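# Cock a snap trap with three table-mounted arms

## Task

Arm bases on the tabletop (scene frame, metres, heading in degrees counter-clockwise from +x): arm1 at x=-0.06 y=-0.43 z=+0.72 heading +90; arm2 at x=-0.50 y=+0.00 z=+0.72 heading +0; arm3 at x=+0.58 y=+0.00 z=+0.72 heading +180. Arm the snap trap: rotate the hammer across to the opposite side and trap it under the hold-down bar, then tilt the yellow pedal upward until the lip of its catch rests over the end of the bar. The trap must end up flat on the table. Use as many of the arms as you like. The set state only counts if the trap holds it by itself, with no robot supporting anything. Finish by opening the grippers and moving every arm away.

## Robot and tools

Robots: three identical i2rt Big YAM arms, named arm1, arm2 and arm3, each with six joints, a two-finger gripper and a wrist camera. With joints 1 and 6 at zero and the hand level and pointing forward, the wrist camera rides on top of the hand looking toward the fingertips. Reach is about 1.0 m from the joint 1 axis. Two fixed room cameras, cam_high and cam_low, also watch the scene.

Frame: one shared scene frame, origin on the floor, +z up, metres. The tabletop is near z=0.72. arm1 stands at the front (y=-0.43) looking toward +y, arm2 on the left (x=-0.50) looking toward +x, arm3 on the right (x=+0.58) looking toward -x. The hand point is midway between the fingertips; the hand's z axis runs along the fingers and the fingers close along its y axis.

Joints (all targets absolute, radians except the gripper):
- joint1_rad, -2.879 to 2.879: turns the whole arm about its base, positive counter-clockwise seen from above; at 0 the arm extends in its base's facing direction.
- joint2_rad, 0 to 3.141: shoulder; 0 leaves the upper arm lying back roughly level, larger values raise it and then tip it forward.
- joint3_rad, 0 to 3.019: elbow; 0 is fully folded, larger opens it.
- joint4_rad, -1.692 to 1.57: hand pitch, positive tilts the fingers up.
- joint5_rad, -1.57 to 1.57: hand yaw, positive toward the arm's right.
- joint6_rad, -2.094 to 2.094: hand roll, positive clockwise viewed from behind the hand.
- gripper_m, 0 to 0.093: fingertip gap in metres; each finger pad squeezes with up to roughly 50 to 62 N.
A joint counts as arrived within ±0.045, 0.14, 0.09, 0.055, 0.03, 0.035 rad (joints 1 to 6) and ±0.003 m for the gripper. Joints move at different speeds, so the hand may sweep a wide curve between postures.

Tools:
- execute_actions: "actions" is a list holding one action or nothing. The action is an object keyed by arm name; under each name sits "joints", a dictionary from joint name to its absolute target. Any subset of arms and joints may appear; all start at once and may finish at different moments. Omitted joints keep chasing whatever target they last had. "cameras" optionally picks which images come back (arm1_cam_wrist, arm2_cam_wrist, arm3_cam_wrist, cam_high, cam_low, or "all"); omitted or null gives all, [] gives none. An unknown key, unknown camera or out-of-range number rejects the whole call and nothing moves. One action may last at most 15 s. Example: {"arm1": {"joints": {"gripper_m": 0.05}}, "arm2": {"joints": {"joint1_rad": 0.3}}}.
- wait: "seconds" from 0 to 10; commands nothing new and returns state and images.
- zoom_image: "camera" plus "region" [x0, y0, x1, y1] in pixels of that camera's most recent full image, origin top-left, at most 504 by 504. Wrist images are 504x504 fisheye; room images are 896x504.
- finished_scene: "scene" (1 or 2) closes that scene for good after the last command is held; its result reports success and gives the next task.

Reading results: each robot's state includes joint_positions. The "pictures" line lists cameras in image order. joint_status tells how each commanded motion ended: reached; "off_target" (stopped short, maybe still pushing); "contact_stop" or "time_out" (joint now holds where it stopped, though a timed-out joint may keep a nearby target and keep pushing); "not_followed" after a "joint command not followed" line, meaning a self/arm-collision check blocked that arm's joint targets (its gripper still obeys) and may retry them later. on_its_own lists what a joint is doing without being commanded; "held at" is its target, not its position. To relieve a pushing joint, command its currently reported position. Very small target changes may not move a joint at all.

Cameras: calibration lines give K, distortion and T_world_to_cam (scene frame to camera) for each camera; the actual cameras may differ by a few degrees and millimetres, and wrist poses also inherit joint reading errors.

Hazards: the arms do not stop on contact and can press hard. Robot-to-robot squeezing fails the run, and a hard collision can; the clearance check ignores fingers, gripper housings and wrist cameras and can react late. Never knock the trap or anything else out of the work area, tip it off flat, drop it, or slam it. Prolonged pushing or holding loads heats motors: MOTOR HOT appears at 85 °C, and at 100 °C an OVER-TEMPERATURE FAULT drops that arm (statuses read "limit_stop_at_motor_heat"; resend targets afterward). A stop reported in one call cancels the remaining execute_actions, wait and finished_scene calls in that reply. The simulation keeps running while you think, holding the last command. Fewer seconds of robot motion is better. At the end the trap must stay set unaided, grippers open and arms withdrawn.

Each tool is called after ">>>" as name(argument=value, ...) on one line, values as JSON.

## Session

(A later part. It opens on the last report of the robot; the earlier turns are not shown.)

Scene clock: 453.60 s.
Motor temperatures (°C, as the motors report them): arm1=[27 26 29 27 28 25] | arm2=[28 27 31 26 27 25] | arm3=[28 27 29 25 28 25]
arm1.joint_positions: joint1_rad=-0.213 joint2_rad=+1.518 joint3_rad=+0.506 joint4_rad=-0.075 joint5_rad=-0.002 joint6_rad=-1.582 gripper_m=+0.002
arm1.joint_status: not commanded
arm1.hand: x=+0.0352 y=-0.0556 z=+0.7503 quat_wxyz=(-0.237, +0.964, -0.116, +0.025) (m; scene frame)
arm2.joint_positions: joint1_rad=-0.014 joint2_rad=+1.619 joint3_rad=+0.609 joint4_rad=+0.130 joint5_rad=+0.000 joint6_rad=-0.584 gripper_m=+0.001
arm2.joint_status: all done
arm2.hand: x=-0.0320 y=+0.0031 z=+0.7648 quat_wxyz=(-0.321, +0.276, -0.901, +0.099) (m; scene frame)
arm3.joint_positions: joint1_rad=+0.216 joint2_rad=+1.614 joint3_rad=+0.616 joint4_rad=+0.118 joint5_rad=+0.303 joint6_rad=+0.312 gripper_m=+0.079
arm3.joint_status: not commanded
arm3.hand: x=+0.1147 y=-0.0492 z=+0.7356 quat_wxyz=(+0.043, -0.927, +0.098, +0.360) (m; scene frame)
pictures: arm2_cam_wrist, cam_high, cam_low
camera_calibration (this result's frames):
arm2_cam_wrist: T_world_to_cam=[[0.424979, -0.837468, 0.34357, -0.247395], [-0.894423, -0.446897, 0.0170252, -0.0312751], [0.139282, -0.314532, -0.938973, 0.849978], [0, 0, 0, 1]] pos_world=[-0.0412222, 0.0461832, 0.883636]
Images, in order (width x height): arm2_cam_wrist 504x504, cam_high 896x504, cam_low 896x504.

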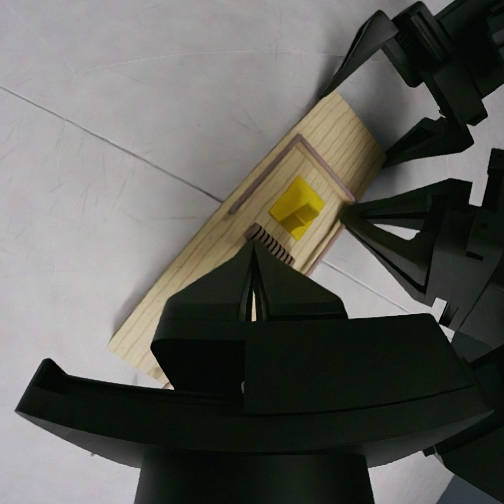

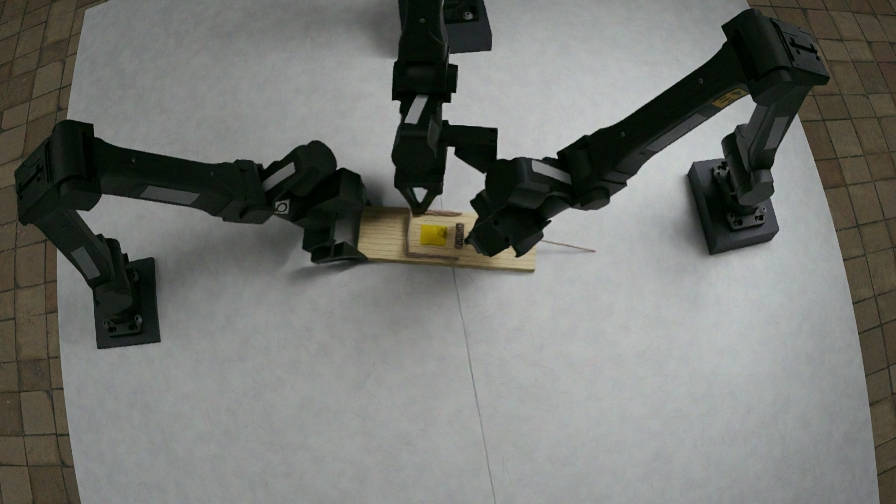

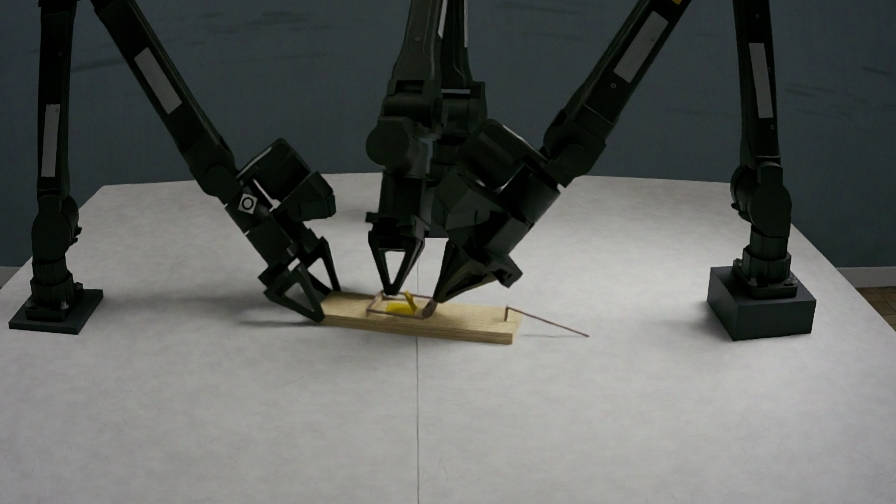

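>>> execute_actions(actions=[{"arm2":{"joints":{"joint2_rad":1.73}}}], cameras=[])

>>> execute_actions(actions=[{"arm1":{"joints":{"joint1_rad":-0.175,"joint2_rad":1.36,"joint4_rad":-0.145}}}], cameras=["cam_low","arm3_cam_wrist"])

>>> zoom_image(camera="cam_low", region=[310, 240, 540, 360])

Scene clock: 474.90 s.
Motor temperatures (°C, as the motors report them): arm1=[27 26 29 27 28 25] | arm2=[28 27 31 26 27 25] | arm3=[28 27 29 25 28 24]
arm1.joint_positions: joint1_rad=-0.213 joint2_rad=+1.518 joint3_rad=+0.506 joint4_rad=-0.075 joint5_rad=-0.002 joint6_rad=-1.582 gripper_m=+0.002
arm1.joint_status: not commanded
arm1.hand: x=+0.0352 y=-0.0556 z=+0.7503 quat_wxyz=(-0.237, +0.964, -0.116, +0.025) (m; scene frame)
arm2.joint_positions: joint1_rad=-0.014 joint2_rad=+1.676 joint3_rad=+0.622 joint4_rad=+0.139 joint5_rad=+0.000 joint6_rad=-0.585 gripper_m=+0.001
arm2.joint_status: all done
arm2.hand: x=-0.0323 y=+0.0030 z=+0.7451 quat_wxyz=(-0.305, +0.278, -0.906, +0.094) (m; scene frame)
arm3.joint_positions: joint1_rad=+0.216 joint2_rad=+1.614 joint3_rad=+0.616 joint4_rad=+0.118 joint5_rad=+0.303 joint6_rad=+0.312 gripper_m=+0.079
arm3.joint_status: not commanded
arm3.hand: x=+0.1147 y=-0.0492 z=+0.7356 quat_wxyz=(+0.043, -0.927, +0.098, +0.360) (m; scene frame)
pictures: none
No camera images: the call's "cameras" was empty. Leave "cameras" out to get every camera's image.

Scene clock: 475.77 s.
Motor temperatures (°C, as the motors report them): arm1=[27 26 30 27 28 25] | arm2=[28 27 31 26 27 25] | arm3=[28 27 29 25 28 24]
arm1.joint_positions: joint1_rad=-0.190 joint2_rad=+1.430 joint3_rad=+0.506 joint4_rad=-0.140 joint5_rad=+0.013 joint6_rad=-1.623 gripper_m=+0.003
arm1.joint_status: all done
arm1.hand: x=+0.0290 y=-0.0551 z=+0.7748 quat_wxyz=(-0.247, +0.965, -0.087, +0.036) (m; scene frame)
arm2.joint_positions: joint1_rad=-0.014 joint2_rad=+1.675 joint3_rad=+0.622 joint4_rad=+0.139 joint5_rad=+0.001 joint6_rad=-0.585 gripper_m=+0.001
arm2.joint_status: not commanded
arm2.hand: x=-0.0322 y=+0.0027 z=+0.7454 quat_wxyz=(-0.305, +0.278, -0.906, +0.095) (m; scene frame)
arm3.joint_positions: joint1_rad=+0.217 joint2_rad=+1.613 joint3_rad=+0.616 joint4_rad=+0.118 joint5_rad=+0.297 joint6_rad=+0.333 gripper_m=+0.079
arm3.joint_status: not commanded
arm3.hand: x=+0.1147 y=-0.0510 z=+0.7357 quat_wxyz=(+0.036, -0.926, +0.107, +0.360) (m; scene frame)
pictures: arm3_cam_wrist, cam_low
camera_calibration (this result's frames):
arm3_cam_wrist: T_world_to_cam=[[0.228761, 0.973483, -0.000489934, 0.0227961], [0.967115, -0.227322, -0.114076, -0.0295746], [-0.111163, 0.0256224, -0.993472, 0.868319], [0, 0, 0, 1]] pos_world=[0.119912, -0.051163, 0.859288]
Images, in order (width x height): arm3_cam_wrist 504x504, cam_low 896x504.

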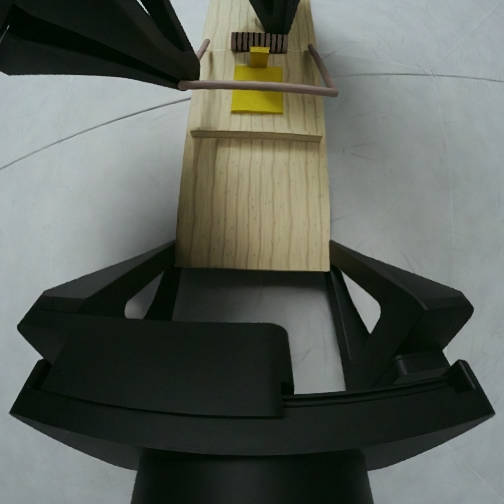

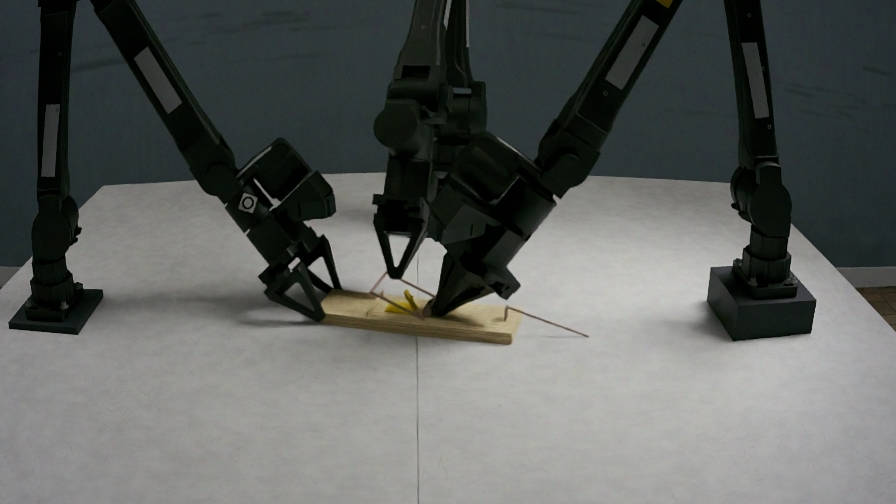

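Region (310, 240, 540, 360) of cam_low's 896x504 image, scaled by 2.191, with more detail than that image has; it fills the top 263 rows of this view, and the rest is white.

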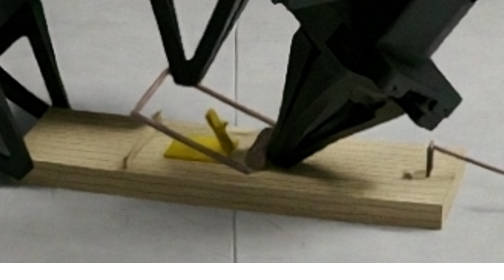

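>>> execute_actions(actions=[{"arm1":{"joints":{"joint1_rad":-0.145,"joint2_rad":1.31,"joint4_rad":-0.185,"joint6_rad":-2.0}}}], cameras=["cam_low","arm3_cam_wrist"])

>>> zoom_image(camera="cam_low", region=[310, 240, 540, 360])

Scene clock: 490.77 s.
Motor temperatures (°C, as the motors report them): arm1=[27 26 30 27 28 25] | arm2=[28 27 31 26 27 25] | arm3=[28 27 29 25 28 25]
arm1.joint_positions: joint1_rad=-0.151 joint2_rad=+1.305 joint3_rad=+0.504 joint4_rad=-0.185 joint5_rad=+0.001 joint6_rad=-1.992 gripper_m=+0.001
arm1.joint_status: all done
arm1.hand: x=+0.0136 y=-0.0473 z=+0.8147 quat_wxyz=(-0.276, +0.951, +0.110, +0.082) (m; scene frame)
arm2.joint_positions: joint1_rad=-0.014 joint2_rad=+1.675 joint3_rad=+0.622 joint4_rad=+0.139 joint5_rad=+0.002 joint6_rad=-0.585 gripper_m=+0.001
arm2.joint_status: not commanded
arm2.hand: x=-0.0320 y=+0.0028 z=+0.7456 quat_wxyz=(-0.305, +0.278, -0.906, +0.095) (m; scene frame)
arm3.joint_positions: joint1_rad=+0.218 joint2_rad=+1.614 joint3_rad=+0.616 joint4_rad=+0.118 joint5_rad=+0.304 joint6_rad=+0.318 gripper_m=+0.079
arm3.joint_status: not commanded
arm3.hand: x=+0.1149 y=-0.0502 z=+0.7357 quat_wxyz=(+0.042, -0.927, +0.100, +0.360) (m; scene frame)
pictures: arm3_cam_wrist, cam_low
camera_calibration (this result's frames):
arm3_cam_wrist: T_world_to_cam=[[0.221687, 0.974997, 0.015362, 0.0112094], [0.968968, -0.218495, -0.11559, -0.0282579], [-0.109344, 0.0405102, -0.993178, 0.868647], [0, 0, 0, 1]] pos_world=[0.119877, -0.0522924, 0.859283]
Images, in order (width x height): arm3_cam_wrist 504x504, cam_low 896x504.

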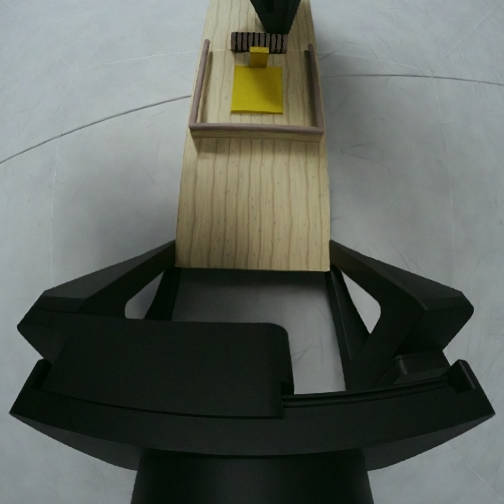

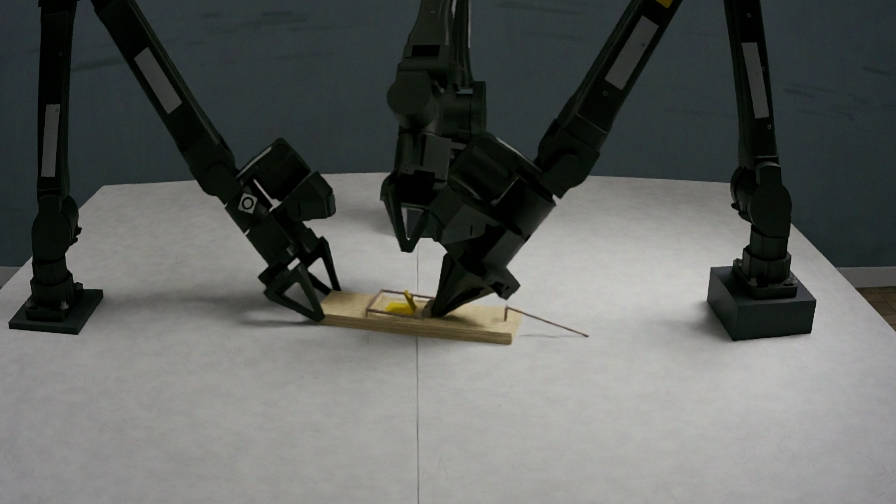

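Region (310, 240, 540, 360) of cam_low's 896x504 image, scaled by 2.191, with more detail than that image has; it fills the top 263 rows of this view, and the rest is white.

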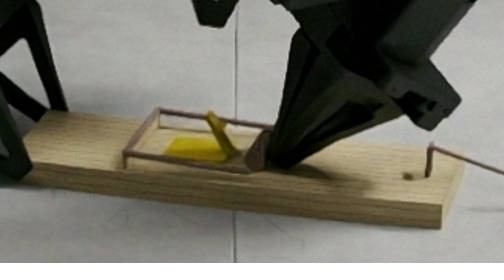

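>>> execute_actions(actions=[{"arm1":{"joints":{"joint1_rad":-0.213,"joint2_rad":1.43,"joint4_rad":-0.145,"joint6_rad":-1.575,"gripper_m":0.013}},"arm3":{"joints":{"joint2_rad":1.61,"gripper_m":0.09}}}], cameras=[])

>>> execute_actions(actions=[{"arm1":{"joints":{"joint2_rad":1.52,"joint4_rad":-0.055}},"arm3":{"joints":{"joint2_rad":1.54}}}], cameras=[])

>>> execute_actions(actions=[{"arm3":{"joints":{"joint1_rad":0.16,"joint2_rad":1.60,"joint3_rad":0.70,"gripper_m":0}}}], cameras=["cam_low","arm3_cam_wrist","arm1_cam_wrist","cam_high"])

Scene clock: 518.43 s.
Motor temperatures (°C, as the motors report them): arm1=[27 26 30 27 28 25] | arm2=[28 27 31 26 27 25] | arm3=[28 27 29 25 28 24]
arm1.joint_positions: joint1_rad=-0.212 joint2_rad=+1.433 joint3_rad=+0.504 joint4_rad=-0.162 joint5_rad=+0.000 joint6_rad=-1.583 gripper_m=+0.013
arm1.joint_status: all done
arm1.hand: x=+0.0337 y=-0.0622 z=+0.7709 quat_wxyz=(-0.235, +0.965, -0.116, +0.026) (m; scene frame)
arm2.joint_positions: joint1_rad=-0.014 joint2_rad=+1.675 joint3_rad=+0.622 joint4_rad=+0.139 joint5_rad=+0.002 joint6_rad=-0.585 gripper_m=+0.001
arm2.joint_status: not commanded
arm2.hand: x=-0.0320 y=+0.0028 z=+0.7456 quat_wxyz=(-0.305, +0.278, -0.906, +0.095) (m; scene frame)
arm3.joint_positions: joint1_rad=+0.218 joint2_rad=+1.613 joint3_rad=+0.616 joint4_rad=+0.117 joint5_rad=+0.304 joint6_rad=+0.318 gripper_m=+0.090
arm3.joint_status: all done
arm3.hand: x=+0.1148 y=-0.0503 z=+0.7359 quat_wxyz=(+0.041, -0.927, +0.100, +0.360) (m; scene frame)
pictures: none
No camera images: the call's "cameras" was empty. Leave "cameras" out to get every camera's image.

Scene clock: 519.27 s.
Motor temperatures (°C, as the motors report them): arm1=[27 26 30 27 28 25] | arm2=[28 27 31 26 27 25] | arm3=[28 27 29 25 28 24]
arm1.joint_positions: joint1_rad=-0.212 joint2_rad=+1.517 joint3_rad=+0.504 joint4_rad=-0.073 joint5_rad=+0.000 joint6_rad=-1.582 gripper_m=+0.013
arm1.joint_status: all done
arm1.hand: x=+0.0350 y=-0.0559 z=+0.7503 quat_wxyz=(-0.237, +0.964, -0.116, +0.026) (m; scene frame)
arm2.joint_positions: joint1_rad=-0.014 joint2_rad=+1.675 joint3_rad=+0.622 joint4_rad=+0.139 joint5_rad=+0.002 joint6_rad=-0.585 gripper_m=+0.001
arm2.joint_status: not commanded
arm2.hand: x=-0.0320 y=+0.0028 z=+0.7456 quat_wxyz=(-0.305, +0.278, -0.906, +0.095) (m; scene frame)
arm3.joint_positions: joint1_rad=+0.218 joint2_rad=+1.546 joint3_rad=+0.604 joint4_rad=+0.107 joint5_rad=+0.301 joint6_rad=+0.318 gripper_m=+0.090
arm3.joint_status: all done
arm3.hand: x=+0.1149 y=-0.0504 z=+0.7593 quat_wxyz=(+0.033, -0.919, +0.103, +0.380) (m; scene frame)
pictures: none
No camera images: the call's "cameras" was empty. Leave "cameras" out to get every camera's image.

Scene clock: 520.00 s.
Motor temperatures (°C, as the motors report them): arm1=[27 26 30 27 28 25] | arm2=[28 27 31 26 27 25] | arm3=[28 27 29 25 28 24]
arm1.joint_positions: joint1_rad=-0.212 joint2_rad=+1.517 joint3_rad=+0.504 joint4_rad=-0.073 joint5_rad=+0.000 joint6_rad=-1.582 gripper_m=+0.013
arm1.joint_status: not commanded
arm1.hand: x=+0.0350 y=-0.0559 z=+0.7503 quat_wxyz=(-0.237, +0.964, -0.116, +0.026) (m; scene frame)
arm2.joint_positions: joint1_rad=-0.014 joint2_rad=+1.675 joint3_rad=+0.622 joint4_rad=+0.139 joint5_rad=+0.002 joint6_rad=-0.585 gripper_m=+0.001
arm2.joint_status: not commanded
arm2.hand: x=-0.0320 y=+0.0028 z=+0.7456 quat_wxyz=(-0.305, +0.278, -0.906, +0.095) (m; scene frame)
arm3.joint_positions: joint1_rad=+0.168 joint2_rad=+1.597 joint3_rad=+0.663 joint4_rad=+0.107 joint5_rad=+0.300 joint6_rad=+0.318 gripper_m=+0.001
arm3.joint_status: all done
arm3.hand: x=+0.0904 y=-0.0309 z=+0.7583 quat_wxyz=(+0.042, -0.915, +0.126, +0.381) (m; scene frame)
pictures: arm1_cam_wrist, arm3_cam_wrist, cam_high, cam_low
camera_calibration (this result's frames):
arm1_cam_wrist: T_world_to_cam=[[0.216717, 0.854201, 0.472625, -0.311822], [0.723897, -0.46543, 0.509262, -0.428602], [0.654986, 0.231766, -0.71922, 0.655452], [0, 0, 0, 1]] pos_world=[-0.0514708, -0.0850365, 0.83706]
arm3_cam_wrist: T_world_to_cam=[[0.268687, 0.963179, -0.00967596, 0.0118691], [0.950341, -0.266716, -0.160357, 0.036448], [-0.157033, 0.0338904, -0.987012, 0.887115], [0, 0, 0, 1]] pos_world=[0.101479, -0.0317755, 0.881553]
Images, in order (width x height): arm1_cam_wrist 504x504, arm3_cam_wrist 504x504, cam_high 896x504, cam_low 896x504.

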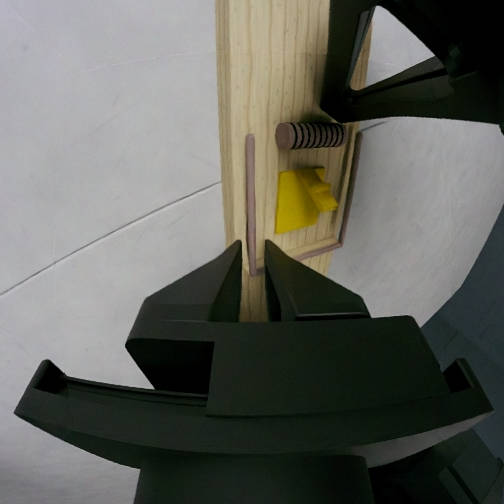

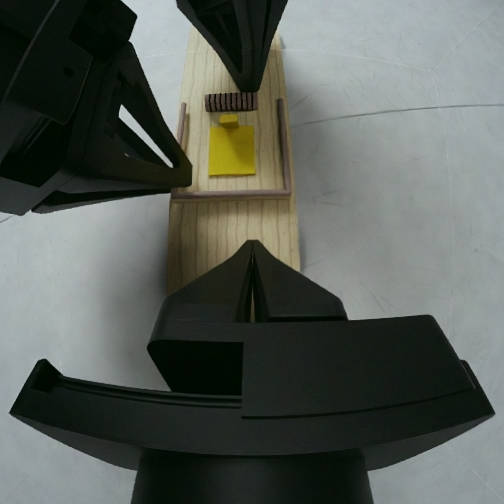

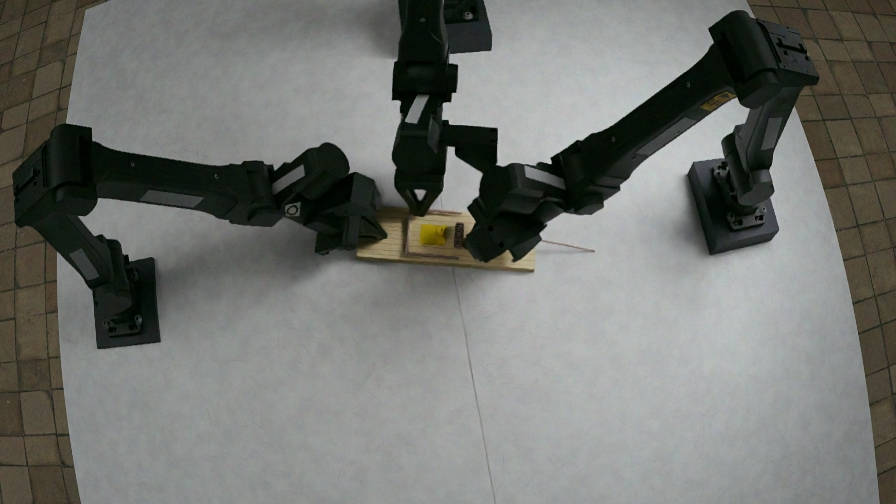

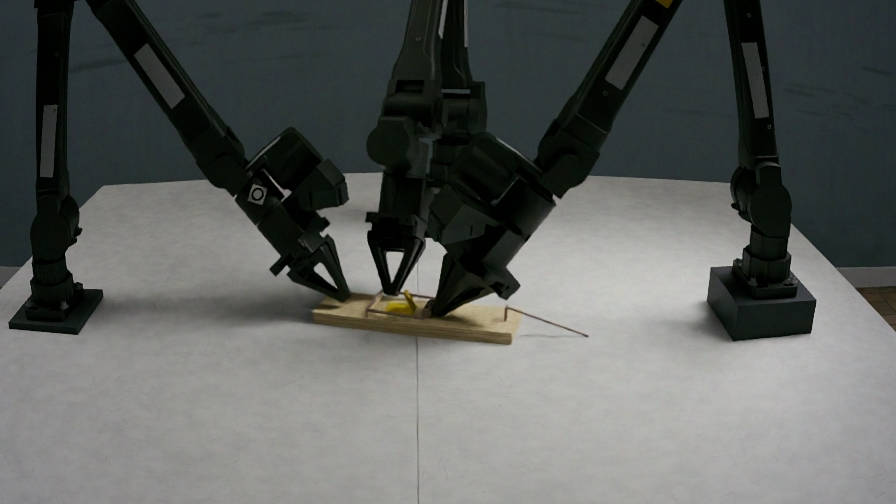

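>>> execute_actions(actions=[{"arm1":{"joints":{"joint2_rad":1.53,"gripper_m":0}},"arm2":{"joints":{"joint2_rad":1.76}},"arm3":{"joints":{"joint1_rad":0.14}}}], cameras=[])

>>> execute_actions(actions=[{"arm1":{"joints":{"joint1_rad":-0.175,"joint2_rad":1.37,"joint4_rad":-0.145}}}], cameras=["cam_low","arm3_cam_wrist"])

>>> zoom_image(camera="cam_low", region=[310, 240, 540, 360])

Scene clock: 537.40 s.
Motor temperatures (°C, as the motors report them): arm1=[27 26 30 27 28 25] | arm2=[28 27 31 26 27 25] | arm3=[28 28 30 25 28 24]
arm1.joint_positions: joint1_rad=-0.212 joint2_rad=+1.518 joint3_rad=+0.504 joint4_rad=-0.073 joint5_rad=+0.000 joint6_rad=-1.582 gripper_m=+0.002
arm1.joint_status: all done
arm1.hand: x=+0.0351 y=-0.0559 z=+0.7501 quat_wxyz=(-0.237, +0.964, -0.116, +0.026) (m; scene frame)
arm2.joint_positions: joint1_rad=-0.014 joint2_rad=+1.677 joint3_rad=+0.623 joint4_rad=+0.139 joint5_rad=+0.001 joint6_rad=-0.585 gripper_m=+0.001
arm2.joint_status: all done
arm2.hand: x=-0.0320 y=+0.0029 z=+0.7446 quat_wxyz=(-0.304, +0.278, -0.906, +0.095) (m; scene frame)
arm3.joint_positions: joint1_rad=+0.152 joint2_rad=+1.597 joint3_rad=+0.663 joint4_rad=+0.107 joint5_rad=+0.300 joint6_rad=+0.318 gripper_m=+0.001
arm3.joint_status: all done
arm3.hand: x=+0.0899 y=-0.0229 z=+0.7582 quat_wxyz=(+0.045, -0.914, +0.134, +0.381) (m; scene frame)
pictures: none
No camera images: the call's "cameras" was empty. Leave "cameras" out to get every camera's image.

Scene clock: 538.40 s.
Motor temperatures (°C, as the motors report them): arm1=[27 26 30 27 28 25] | arm2=[28 27 31 26 27 25] | arm3=[28 28 30 25 28 24]
arm1.joint_positions: joint1_rad=-0.196 joint2_rad=+1.395 joint3_rad=+0.504 joint4_rad=-0.151 joint5_rad=+0.009 joint6_rad=-1.560 gripper_m=+0.002
arm1.joint_status: all done
arm1.hand: x=+0.0313 y=-0.0540 z=+0.7860 quat_wxyz=(-0.259, +0.958, -0.120, +0.028) (m; scene frame)
arm2.joint_positions: joint1_rad=+0.002 joint2_rad=+1.690 joint3_rad=+0.645 joint4_rad=+0.149 joint5_rad=-0.011 joint6_rad=-0.586 gripper_m=+0.001
arm2.joint_status: not commanded
arm2.hand: x=-0.0205 y=+0.0126 z=+0.7478 quat_wxyz=(-0.316, +0.286, -0.900, +0.089) (m; scene frame)
arm3.joint_positions: joint1_rad=+0.152 joint2_rad=+1.597 joint3_rad=+0.663 joint4_rad=+0.107 joint5_rad=+0.300 joint6_rad=+0.318 gripper_m=+0.001
arm3.joint_status: not commanded
arm3.hand: x=+0.0899 y=-0.0229 z=+0.7582 quat_wxyz=(+0.045, -0.914, +0.134, +0.381) (m; scene frame)
pictures: arm3_cam_wrist, cam_low
camera_calibration (this result's frames):
arm3_cam_wrist: T_world_to_cam=[[0.28445, 0.958643, -0.00961465, 0.00268153], [0.945878, -0.282268, -0.160122, 0.0388644], [-0.156214, 0.0364525, -0.98705, 0.886669], [0, 0, 0, 1]] pos_world=[0.100986, -0.0239217, 0.881435]
Images, in order (width x height): arm3_cam_wrist 504x504, cam_low 896x504.

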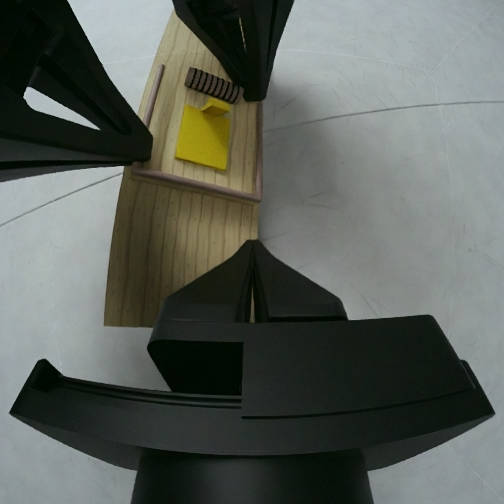

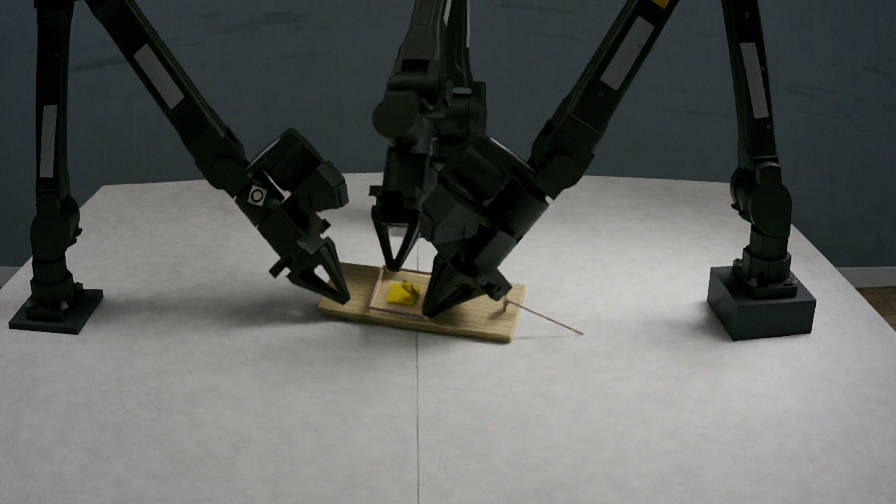

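Region (310, 240, 540, 360) of cam_low's 896x504 image, scaled by 2.191, with more detail than that image has; it fills the top 263 rows of this view, and the rest is white.

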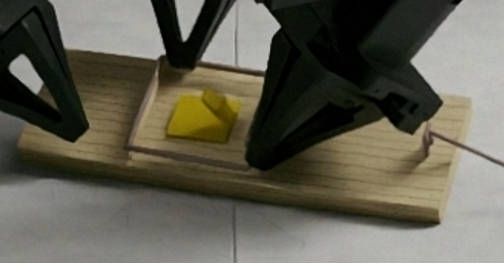

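>>> execute_actions(actions=[{"arm1":{"joints":{"joint1_rad":-0.22,"joint2_rad":1.522,"joint4_rad":-0.055}},"arm2":{"joints":{"joint2_rad":1.69,"joint1_rad":-0.014}}}], cameras=[])

>>> execute_actions(actions=[{"arm1":{"joints":{"gripper_m":0.013}},"arm2":{"joints":{"joint2_rad":1.60,"joint3_rad":0.61}},"arm3":{"joints":{"joint2_rad":1.5,"joint3_rad":0.56,"joint6_rad":1.2}}}], cameras=[])

>>> execute_actions(actions=[{"arm1":{"joints":{"joint2_rad":1.35,"joint4_rad":-0.22}}}], cameras=[])

>>> execute_actions(actions=[{"arm1":{"joints":{"joint6_rad":1.57}},"arm2":{"joints":{"joint1_rad":-0.07}}}])

Scene clock: 561.97 s.
Motor temperatures (°C, as the motors report them): arm1=[27 26 30 27 28 25] | arm2=[28 27 30 26 27 25] | arm3=[28 28 31 25 28 24]
arm1.joint_positions: joint1_rad=-0.212 joint2_rad=+1.515 joint3_rad=+0.504 joint4_rad=-0.080 joint5_rad=-0.001 joint6_rad=-1.575 gripper_m=+0.002
arm1.joint_status: all done
arm1.hand: x=+0.0348 y=-0.0571 z=+0.7502 quat_wxyz=(-0.235, +0.964, -0.120, +0.024) (m; scene frame)
arm2.joint_positions: joint1_rad=-0.003 joint2_rad=+1.684 joint3_rad=+0.636 joint4_rad=+0.142 joint5_rad=-0.006 joint6_rad=-0.586 gripper_m=+0.001
arm2.joint_status: all done
arm2.hand: x=-0.0258 y=+0.0094 z=+0.7465 quat_wxyz=(-0.310, +0.284, -0.903, +0.091) (m; scene frame)
arm3.joint_positions: joint1_rad=+0.152 joint2_rad=+1.597 joint3_rad=+0.663 joint4_rad=+0.107 joint5_rad=+0.300 joint6_rad=+0.318 gripper_m=+0.001
arm3.joint_status: not commanded
arm3.hand: x=+0.0899 y=-0.0229 z=+0.7582 quat_wxyz=(+0.045, -0.914, +0.134, +0.381) (m; scene frame)
pictures: none
No camera images: the call's "cameras" was empty. Leave "cameras" out to get every camera's image.

Scene clock: 563.77 s.
Motor temperatures (°C, as the motors report them): arm1=[27 26 30 27 28 25] | arm2=[28 27 30 26 27 25] | arm3=[28 28 31 25 28 24]
arm1.joint_positions: joint1_rad=-0.212 joint2_rad=+1.516 joint3_rad=+0.504 joint4_rad=-0.073 joint5_rad=-0.001 joint6_rad=-1.575 gripper_m=+0.013
arm1.joint_status: all done
arm1.hand: x=+0.0352 y=-0.0557 z=+0.7509 quat_wxyz=(-0.238, +0.964, -0.120, +0.025) (m; scene frame)
arm2.joint_positions: joint1_rad=-0.004 joint2_rad=+1.598 joint3_rad=+0.608 joint4_rad=+0.134 joint5_rad=-0.004 joint6_rad=-0.586 gripper_m=+0.001
arm2.joint_status: all done
arm2.hand: x=-0.0292 y=+0.0086 z=+0.7739 quat_wxyz=(-0.332, +0.281, -0.895, +0.098) (m; scene frame)
arm3.joint_positions: joint1_rad=+0.152 joint2_rad=+1.502 joint3_rad=+0.557 joint4_rad=+0.107 joint5_rad=+0.300 joint6_rad=+1.188 gripper_m=+0.001
arm3.joint_status: all done
arm3.hand: x=+0.1309 y=-0.0166 z=+0.7596 quat_wxyz=(-0.116, -0.775, +0.506, +0.360) (m; scene frame)
pictures: none
No camera images: the call's "cameras" was empty. Leave "cameras" out to get every camera's image.

Scene clock: 564.70 s.
Motor temperatures (°C, as the motors report them): arm1=[27 26 30 27 28 25] | arm2=[28 27 30 26 27 25] | arm3=[28 28 30 25 28 24]
arm1.joint_positions: joint1_rad=-0.212 joint2_rad=+1.344 joint3_rad=+0.504 joint4_rad=-0.207 joint5_rad=-0.001 joint6_rad=-1.575 gripper_m=+0.013
arm1.joint_status: all done
arm1.hand: x=+0.0344 y=-0.0609 z=+0.7973 quat_wxyz=(-0.256, +0.959, -0.119, +0.027) (m; scene frame)
arm2.joint_positions: joint1_rad=-0.004 joint2_rad=+1.598 joint3_rad=+0.608 joint4_rad=+0.134 joint5_rad=-0.004 joint6_rad=-0.586 gripper_m=+0.001
arm2.joint_status: not commanded
arm2.hand: x=-0.0292 y=+0.0086 z=+0.7739 quat_wxyz=(-0.332, +0.281, -0.895, +0.098) (m; scene frame)
arm3.joint_positions: joint1_rad=+0.152 joint2_rad=+1.502 joint3_rad=+0.557 joint4_rad=+0.107 joint5_rad=+0.300 joint6_rad=+1.188 gripper_m=+0.001
arm3.joint_status: not commanded
arm3.hand: x=+0.1309 y=-0.0166 z=+0.7596 quat_wxyz=(-0.116, -0.775, +0.506, +0.360) (m; scene frame)
pictures: none
No camera images: the call's "cameras" was empty. Leave "cameras" out to get every camera's image.

Scene clock: 567.47 s.
Motor temperatures (°C, as the motors report them): arm1=[27 26 30 27 28 25] | arm2=[28 27 31 26 27 25] | arm3=[28 28 30 25 28 24]
arm1.joint_positions: joint1_rad=-0.212 joint2_rad=+1.344 joint3_rad=+0.504 joint4_rad=-0.207 joint5_rad=-0.001 joint6_rad=+1.562 gripper_m=+0.013
arm1.joint_status: all done
arm1.hand: x=+0.0344 y=-0.0609 z=+0.7973 quat_wxyz=(-0.028, -0.117, -0.959, -0.256) (m; scene frame)
arm2.joint_positions: joint1_rad=-0.071 joint2_rad=+1.598 joint3_rad=+0.608 joint4_rad=+0.134 joint5_rad=-0.003 joint6_rad=-0.586 gripper_m=+0.001
arm2.joint_status: all done
arm2.hand: x=-0.0297 y=-0.0232 z=+0.7741 quat_wxyz=(-0.329, +0.250, -0.904, +0.110) (m; scene frame)
arm3.joint_positions: joint1_rad=+0.152 joint2_rad=+1.502 joint3_rad=+0.557 joint4_rad=+0.107 joint5_rad=+0.300 joint6_rad=+1.188 gripper_m=+0.001
arm3.joint_status: not commanded
arm3.hand: x=+0.1309 y=-0.0166 z=+0.7596 quat_wxyz=(-0.116, -0.775, +0.506, +0.360) (m; scene frame)
pictures: arm1_cam_wrist, arm2_cam_wrist, arm3_cam_wrist, cam_high, cam_low
camera_calibration (this result's frames):
arm1_cam_wrist: T_world_to_cam=[[-0.217816, -0.844858, -0.488642, 0.348222], [-0.850965, -0.0807694, 0.518974, -0.384545], [-0.477927, 0.528858, -0.701352, 0.733673], [0, 0, 0, 1]] pos_world=[0.0992558, -0.12487, 0.884288]
arm2_cam_wrist: T_world_to_cam=[[0.371753, -0.858729, 0.352683, -0.282739], [-0.91713, -0.39857, -0.00373646, -0.0246628], [0.143777, -0.322067, -0.935736, 0.847617], [0, 0, 0, 1]] pos_world=[-0.0393783, 0.0203638, 0.89277]
arm3_cam_wrist: T_world_to_cam=[[0.707971, 0.460199, -0.535718, 0.320944], [0.577241, -0.814101, 0.0635066, -0.128301], [-0.406903, -0.354199, -0.842005, 0.810309], [0, 0, 0, 1]] pos_world=[0.176558, 0.0348632, 0.862369]
Images, in order (width x height): arm1_cam_wrist 504x504, arm2_cam_wrist 504x504, arm3_cam_wrist 504x504, cam_high 896x504, cam_low 896x504.

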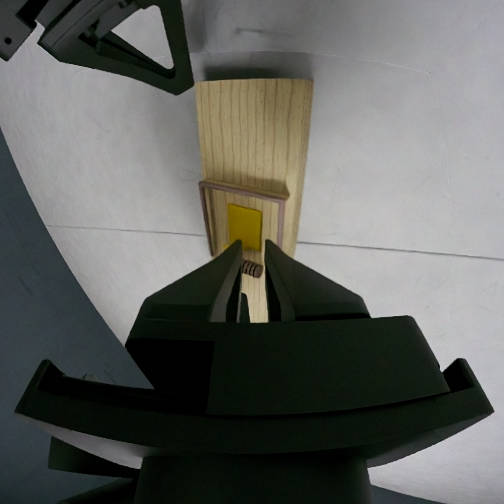

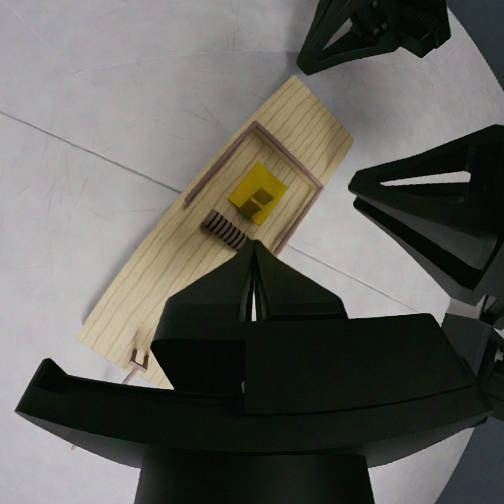

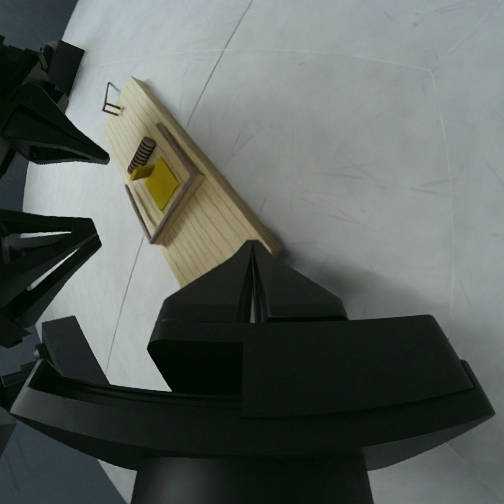

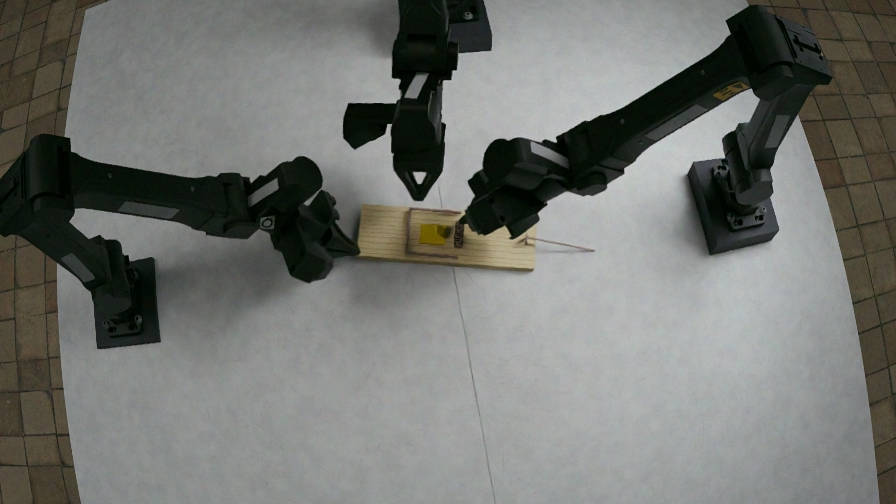

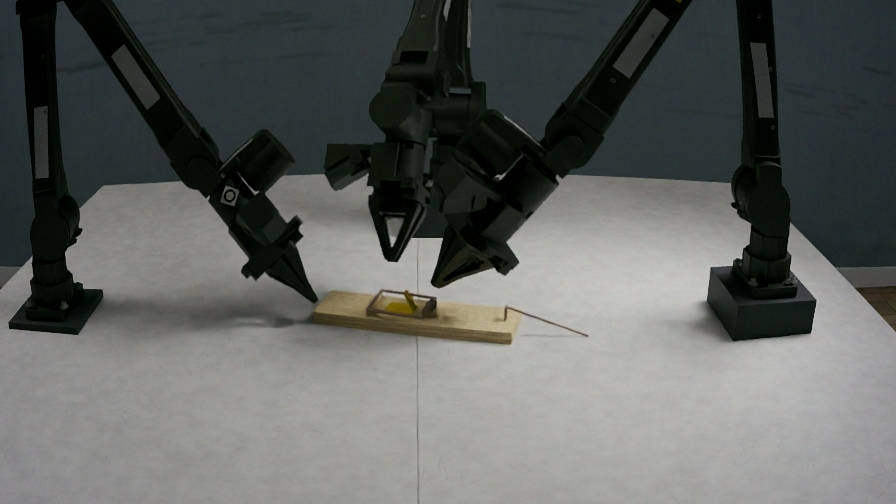

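>>> execute_actions(actions=[{"arm1":{"joints":{"joint2_rad":1.44,"joint4_rad":-0.125}},"arm2":{"joints":{"joint2_rad":1.75}},"arm3":{"joints":{"joint2_rad":1.59,"joint3_rad":0.69,"joint6_rad":0.5}}}], cameras=[])

>>> execute_actions(actions=[{"arm1":{"joints":{"joint2_rad":1.52,"joint4_rad":-0.055}}}], cameras=["arm1_cam_wrist","cam_high"])

>>> execute_actions(actions=[{"arm1":{"joints":{"gripper_m":0}}}], cameras=["arm1_cam_wrist"])

Scene clock: 581.30 s.
Motor temperatures (°C, as the motors report them): arm1=[27 26 30 27 28 25] | arm2=[28 27 31 26 27 25] | arm3=[28 28 30 25 28 24]
arm1.joint_positions: joint1_rad=-0.212 joint2_rad=+1.440 joint3_rad=+0.504 joint4_rad=-0.144 joint5_rad=-0.001 joint6_rad=+1.562 gripper_m=+0.013
arm1.joint_status: all done
arm1.hand: x=+0.0345 y=-0.0594 z=+0.7704 quat_wxyz=(-0.026, -0.118, -0.963, -0.241) (m; scene frame)
arm2.joint_positions: joint1_rad=-0.071 joint2_rad=+1.650 joint3_rad=+0.611 joint4_rad=+0.140 joint5_rad=-0.002 joint6_rad=-0.587 gripper_m=+0.001
arm2.joint_status: all done
arm2.hand: x=-0.0344 y=-0.0233 z=+0.7533 quat_wxyz=(-0.310, +0.253, -0.911, +0.105) (m; scene frame)
arm3.joint_positions: joint1_rad=+0.151 joint2_rad=+1.591 joint3_rad=+0.655 joint4_rad=+0.107 joint5_rad=+0.301 joint6_rad=+0.513 gripper_m=+0.001
arm3.joint_status: all done
arm3.hand: x=+0.0933 y=-0.0219 z=+0.7577 quat_wxyz=(+0.009, -0.897, +0.222, +0.382) (m; scene frame)
pictures: none
No camera images: the call's "cameras" was empty. Leave "cameras" out to get every camera's image.

Scene clock: 582.03 s.
Motor temperatures (°C, as the motors report them): arm1=[27 26 30 27 28 25] | arm2=[28 27 31 26 27 25] | arm3=[28 28 30 25 28 24]
arm1.joint_positions: joint1_rad=-0.212 joint2_rad=+1.499 joint3_rad=+0.506 joint4_rad=-0.063 joint5_rad=-0.008 joint6_rad=+1.564 gripper_m=+0.013
arm1.joint_status: all done
arm1.hand: x=+0.0355 y=-0.0499 z=+0.7587 quat_wxyz=(-0.024, -0.117, -0.960, -0.252) (m; scene frame)
arm2.joint_positions: joint1_rad=-0.071 joint2_rad=+1.650 joint3_rad=+0.611 joint4_rad=+0.140 joint5_rad=-0.002 joint6_rad=-0.587 gripper_m=+0.001
arm2.joint_status: not commanded
arm2.hand: x=-0.0344 y=-0.0233 z=+0.7533 quat_wxyz=(-0.310, +0.253, -0.911, +0.105) (m; scene frame)
arm3.joint_positions: joint1_rad=+0.151 joint2_rad=+1.591 joint3_rad=+0.655 joint4_rad=+0.107 joint5_rad=+0.301 joint6_rad=+0.512 gripper_m=+0.001
arm3.joint_status: not commanded
arm3.hand: x=+0.0933 y=-0.0219 z=+0.7577 quat_wxyz=(+0.009, -0.897, +0.222, +0.382) (m; scene frame)
pictures: arm1_cam_wrist, cam_high
camera_calibration (this result's frames):
arm1_cam_wrist: T_world_to_cam=[[-0.220645, -0.848908, -0.480283, 0.332491], [-0.846086, -0.0783882, 0.527251, -0.368986], [-0.485236, 0.522696, -0.700953, 0.700995], [0, 0, 0, 1]] pos_world=[0.101316, -0.113077, 0.845603]
Images, in order (width x height): arm1_cam_wrist 504x504, cam_high 896x504.

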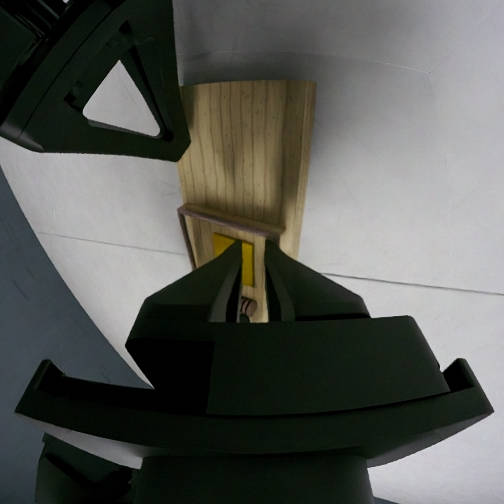

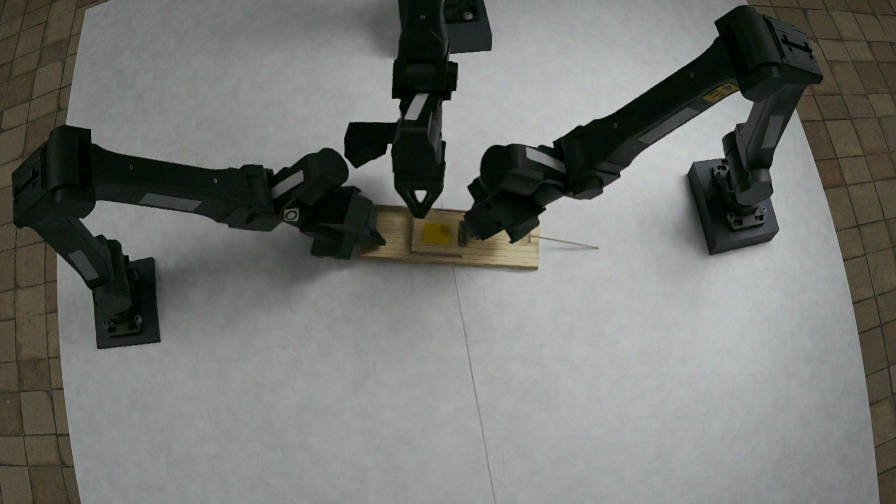

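Scene clock: 582.50 s.
Motor temperatures (°C, as the motors report them): arm1=[27 26 30 27 28 25] | arm2=[28 27 31 26 27 25] | arm3=[28 28 30 25 28 24]
arm1.joint_positions: joint1_rad=-0.212 joint2_rad=+1.506 joint3_rad=+0.506 joint4_rad=-0.063 joint5_rad=-0.007 joint6_rad=+1.564 gripper_m=+0.001
arm1.joint_status: all done
arm1.hand: x=+0.0354 y=-0.0510 z=+0.7562 quat_wxyz=(-0.023, -0.117, -0.961, -0.249) (m; scene frame)
arm2.joint_positions: joint1_rad=-0.071 joint2_rad=+1.650 joint3_rad=+0.611 joint4_rad=+0.140 joint5_rad=-0.002 joint6_rad=-0.587 gripper_m=+0.001
arm2.joint_status: not commanded
arm2.hand: x=-0.0344 y=-0.0233 z=+0.7533 quat_wxyz=(-0.310, +0.253, -0.911, +0.105) (m; scene frame)
arm3.joint_positions: joint1_rad=+0.151 joint2_rad=+1.591 joint3_rad=+0.655 joint4_rad=+0.107 joint5_rad=+0.301 joint6_rad=+0.512 gripper_m=+0.001
arm3.joint_status: not commanded
arm3.hand: x=+0.0933 y=-0.0219 z=+0.7577 quat_wxyz=(+0.009, -0.897, +0.222, +0.382) (m; scene frame)
pictures: arm1_cam_wrist
camera_calibration (this result's frames):
arm1_cam_wrist: T_world_to_cam=[[-0.221399, -0.852098, -0.474249, 0.325648], [-0.845556, -0.0745346, 0.528658, -0.368753], [-0.485817, 0.518048, -0.703995, 0.701772], [0, 0, 0, 1]] pos_world=[0.101229, -0.113552, 0.843426]
Images, in order (width x height): arm1_cam_wrist 504x504.

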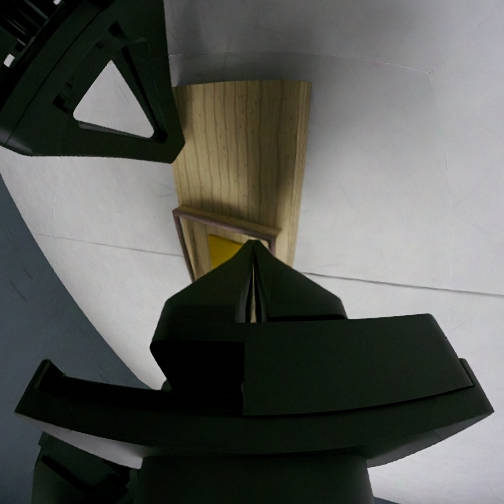

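>>> execute_actions(actions=[{"arm1":{"joints":{"joint2_rad":1.45,"joint4_rad":-0.16,"gripper_m":0.016}},"arm2":{"joints":{"joint2_rad":1.59,"joint3_rad":0.58,"joint1_rad":-0.08}}}], cameras=[])

>>> execute_actions(actions=[{"arm2":{"joints":{"joint2_rad":1.71}}}], cameras=["arm1_cam_wrist","arm2_cam_wrist"])

Scene clock: 593.20 s.
Motor temperatures (°C, as the motors report them): arm1=[27 26 30 27 28 25] | arm2=[28 27 31 26 27 25] | arm3=[28 28 30 25 28 24]
arm1.joint_positions: joint1_rad=-0.213 joint2_rad=+1.454 joint3_rad=+0.507 joint4_rad=-0.148 joint5_rad=-0.003 joint6_rad=+1.564 gripper_m=+0.016
arm1.joint_status: all done
arm1.hand: x=+0.0337 y=-0.0609 z=+0.7655 quat_wxyz=(-0.023, -0.118, -0.965, -0.233) (m; scene frame)
arm2.joint_positions: joint1_rad=-0.071 joint2_rad=+1.592 joint3_rad=+0.582 joint4_rad=+0.135 joint5_rad=-0.002 joint6_rad=-0.587 gripper_m=+0.001
arm2.joint_status: all done
arm2.hand: x=-0.0418 y=-0.0229 z=+0.7678 quat_wxyz=(-0.321, +0.252, -0.907, +0.108) (m; scene frame)
arm3.joint_positions: joint1_rad=+0.151 joint2_rad=+1.591 joint3_rad=+0.655 joint4_rad=+0.107 joint5_rad=+0.301 joint6_rad=+0.512 gripper_m=+0.001
arm3.joint_status: not commanded
arm3.hand: x=+0.0933 y=-0.0219 z=+0.7577 quat_wxyz=(+0.009, -0.897, +0.222, +0.382) (m; scene frame)
pictures: none
No camera images: the call's "cameras" was empty. Leave "cameras" out to get every camera's image.

Scene clock: 593.87 s.
Motor temperatures (°C, as the motors report them): arm1=[27 26 30 27 28 25] | arm2=[28 27 31 26 27 25] | arm3=[28 28 31 25 28 24]
arm1.joint_positions: joint1_rad=-0.213 joint2_rad=+1.454 joint3_rad=+0.507 joint4_rad=-0.148 joint5_rad=-0.003 joint6_rad=+1.564 gripper_m=+0.016
arm1.joint_status: not commanded
arm1.hand: x=+0.0337 y=-0.0609 z=+0.7655 quat_wxyz=(-0.023, -0.118, -0.965, -0.233) (m; scene frame)
arm2.joint_positions: joint1_rad=-0.071 joint2_rad=+1.655 joint3_rad=+0.590 joint4_rad=+0.143 joint5_rad=-0.002 joint6_rad=-0.588 gripper_m=+0.001
arm2.joint_status: all done
arm2.hand: x=-0.0456 y=-0.0229 z=+0.7445 quat_wxyz=(-0.299, +0.254, -0.914, +0.101) (m; scene frame)
arm3.joint_positions: joint1_rad=+0.151 joint2_rad=+1.591 joint3_rad=+0.655 joint4_rad=+0.107 joint5_rad=+0.301 joint6_rad=+0.512 gripper_m=+0.001
arm3.joint_status: not commanded
arm3.hand: x=+0.0933 y=-0.0219 z=+0.7577 quat_wxyz=(+0.009, -0.897, +0.222, +0.382) (m; scene frame)
pictures: arm1_cam_wrist, arm2_cam_wrist
camera_calibration (this result's frames):
arm1_cam_wrist: T_world_to_cam=[[-0.225103, -0.866369, -0.445795, 0.298719], [-0.84302, -0.0562183, 0.534936, -0.379607], [-0.488514, 0.49623, -0.717711, 0.721937], [0, 0, 0, 1]] pos_world=[0.0999028, -0.120787, 0.854376]
arm2_cam_wrist: T_world_to_cam=[[0.393786, -0.859196, 0.326673, -0.245706], [-0.915465, -0.398598, 0.0551709, -0.0829892], [0.0828088, -0.320783, -0.943526, 0.825357], [0, 0, 0, 1]] pos_world=[-0.0475652, 0.0205722, 0.86359]
Images, in order (width x height): arm1_cam_wrist 504x504, arm2_cam_wrist 504x504.

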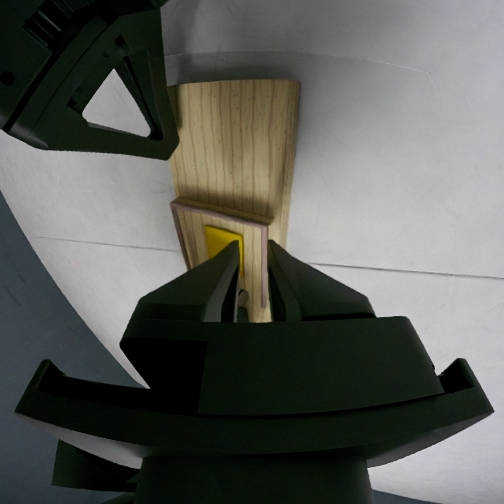

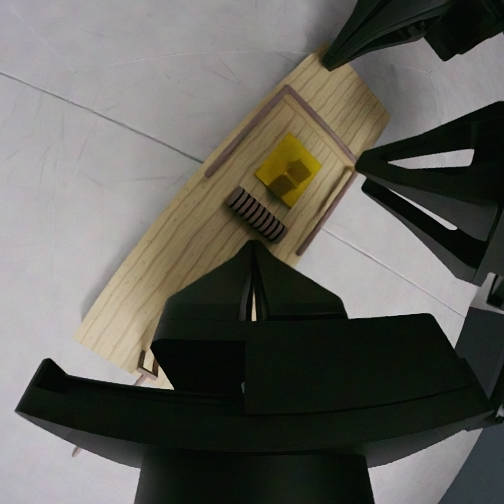

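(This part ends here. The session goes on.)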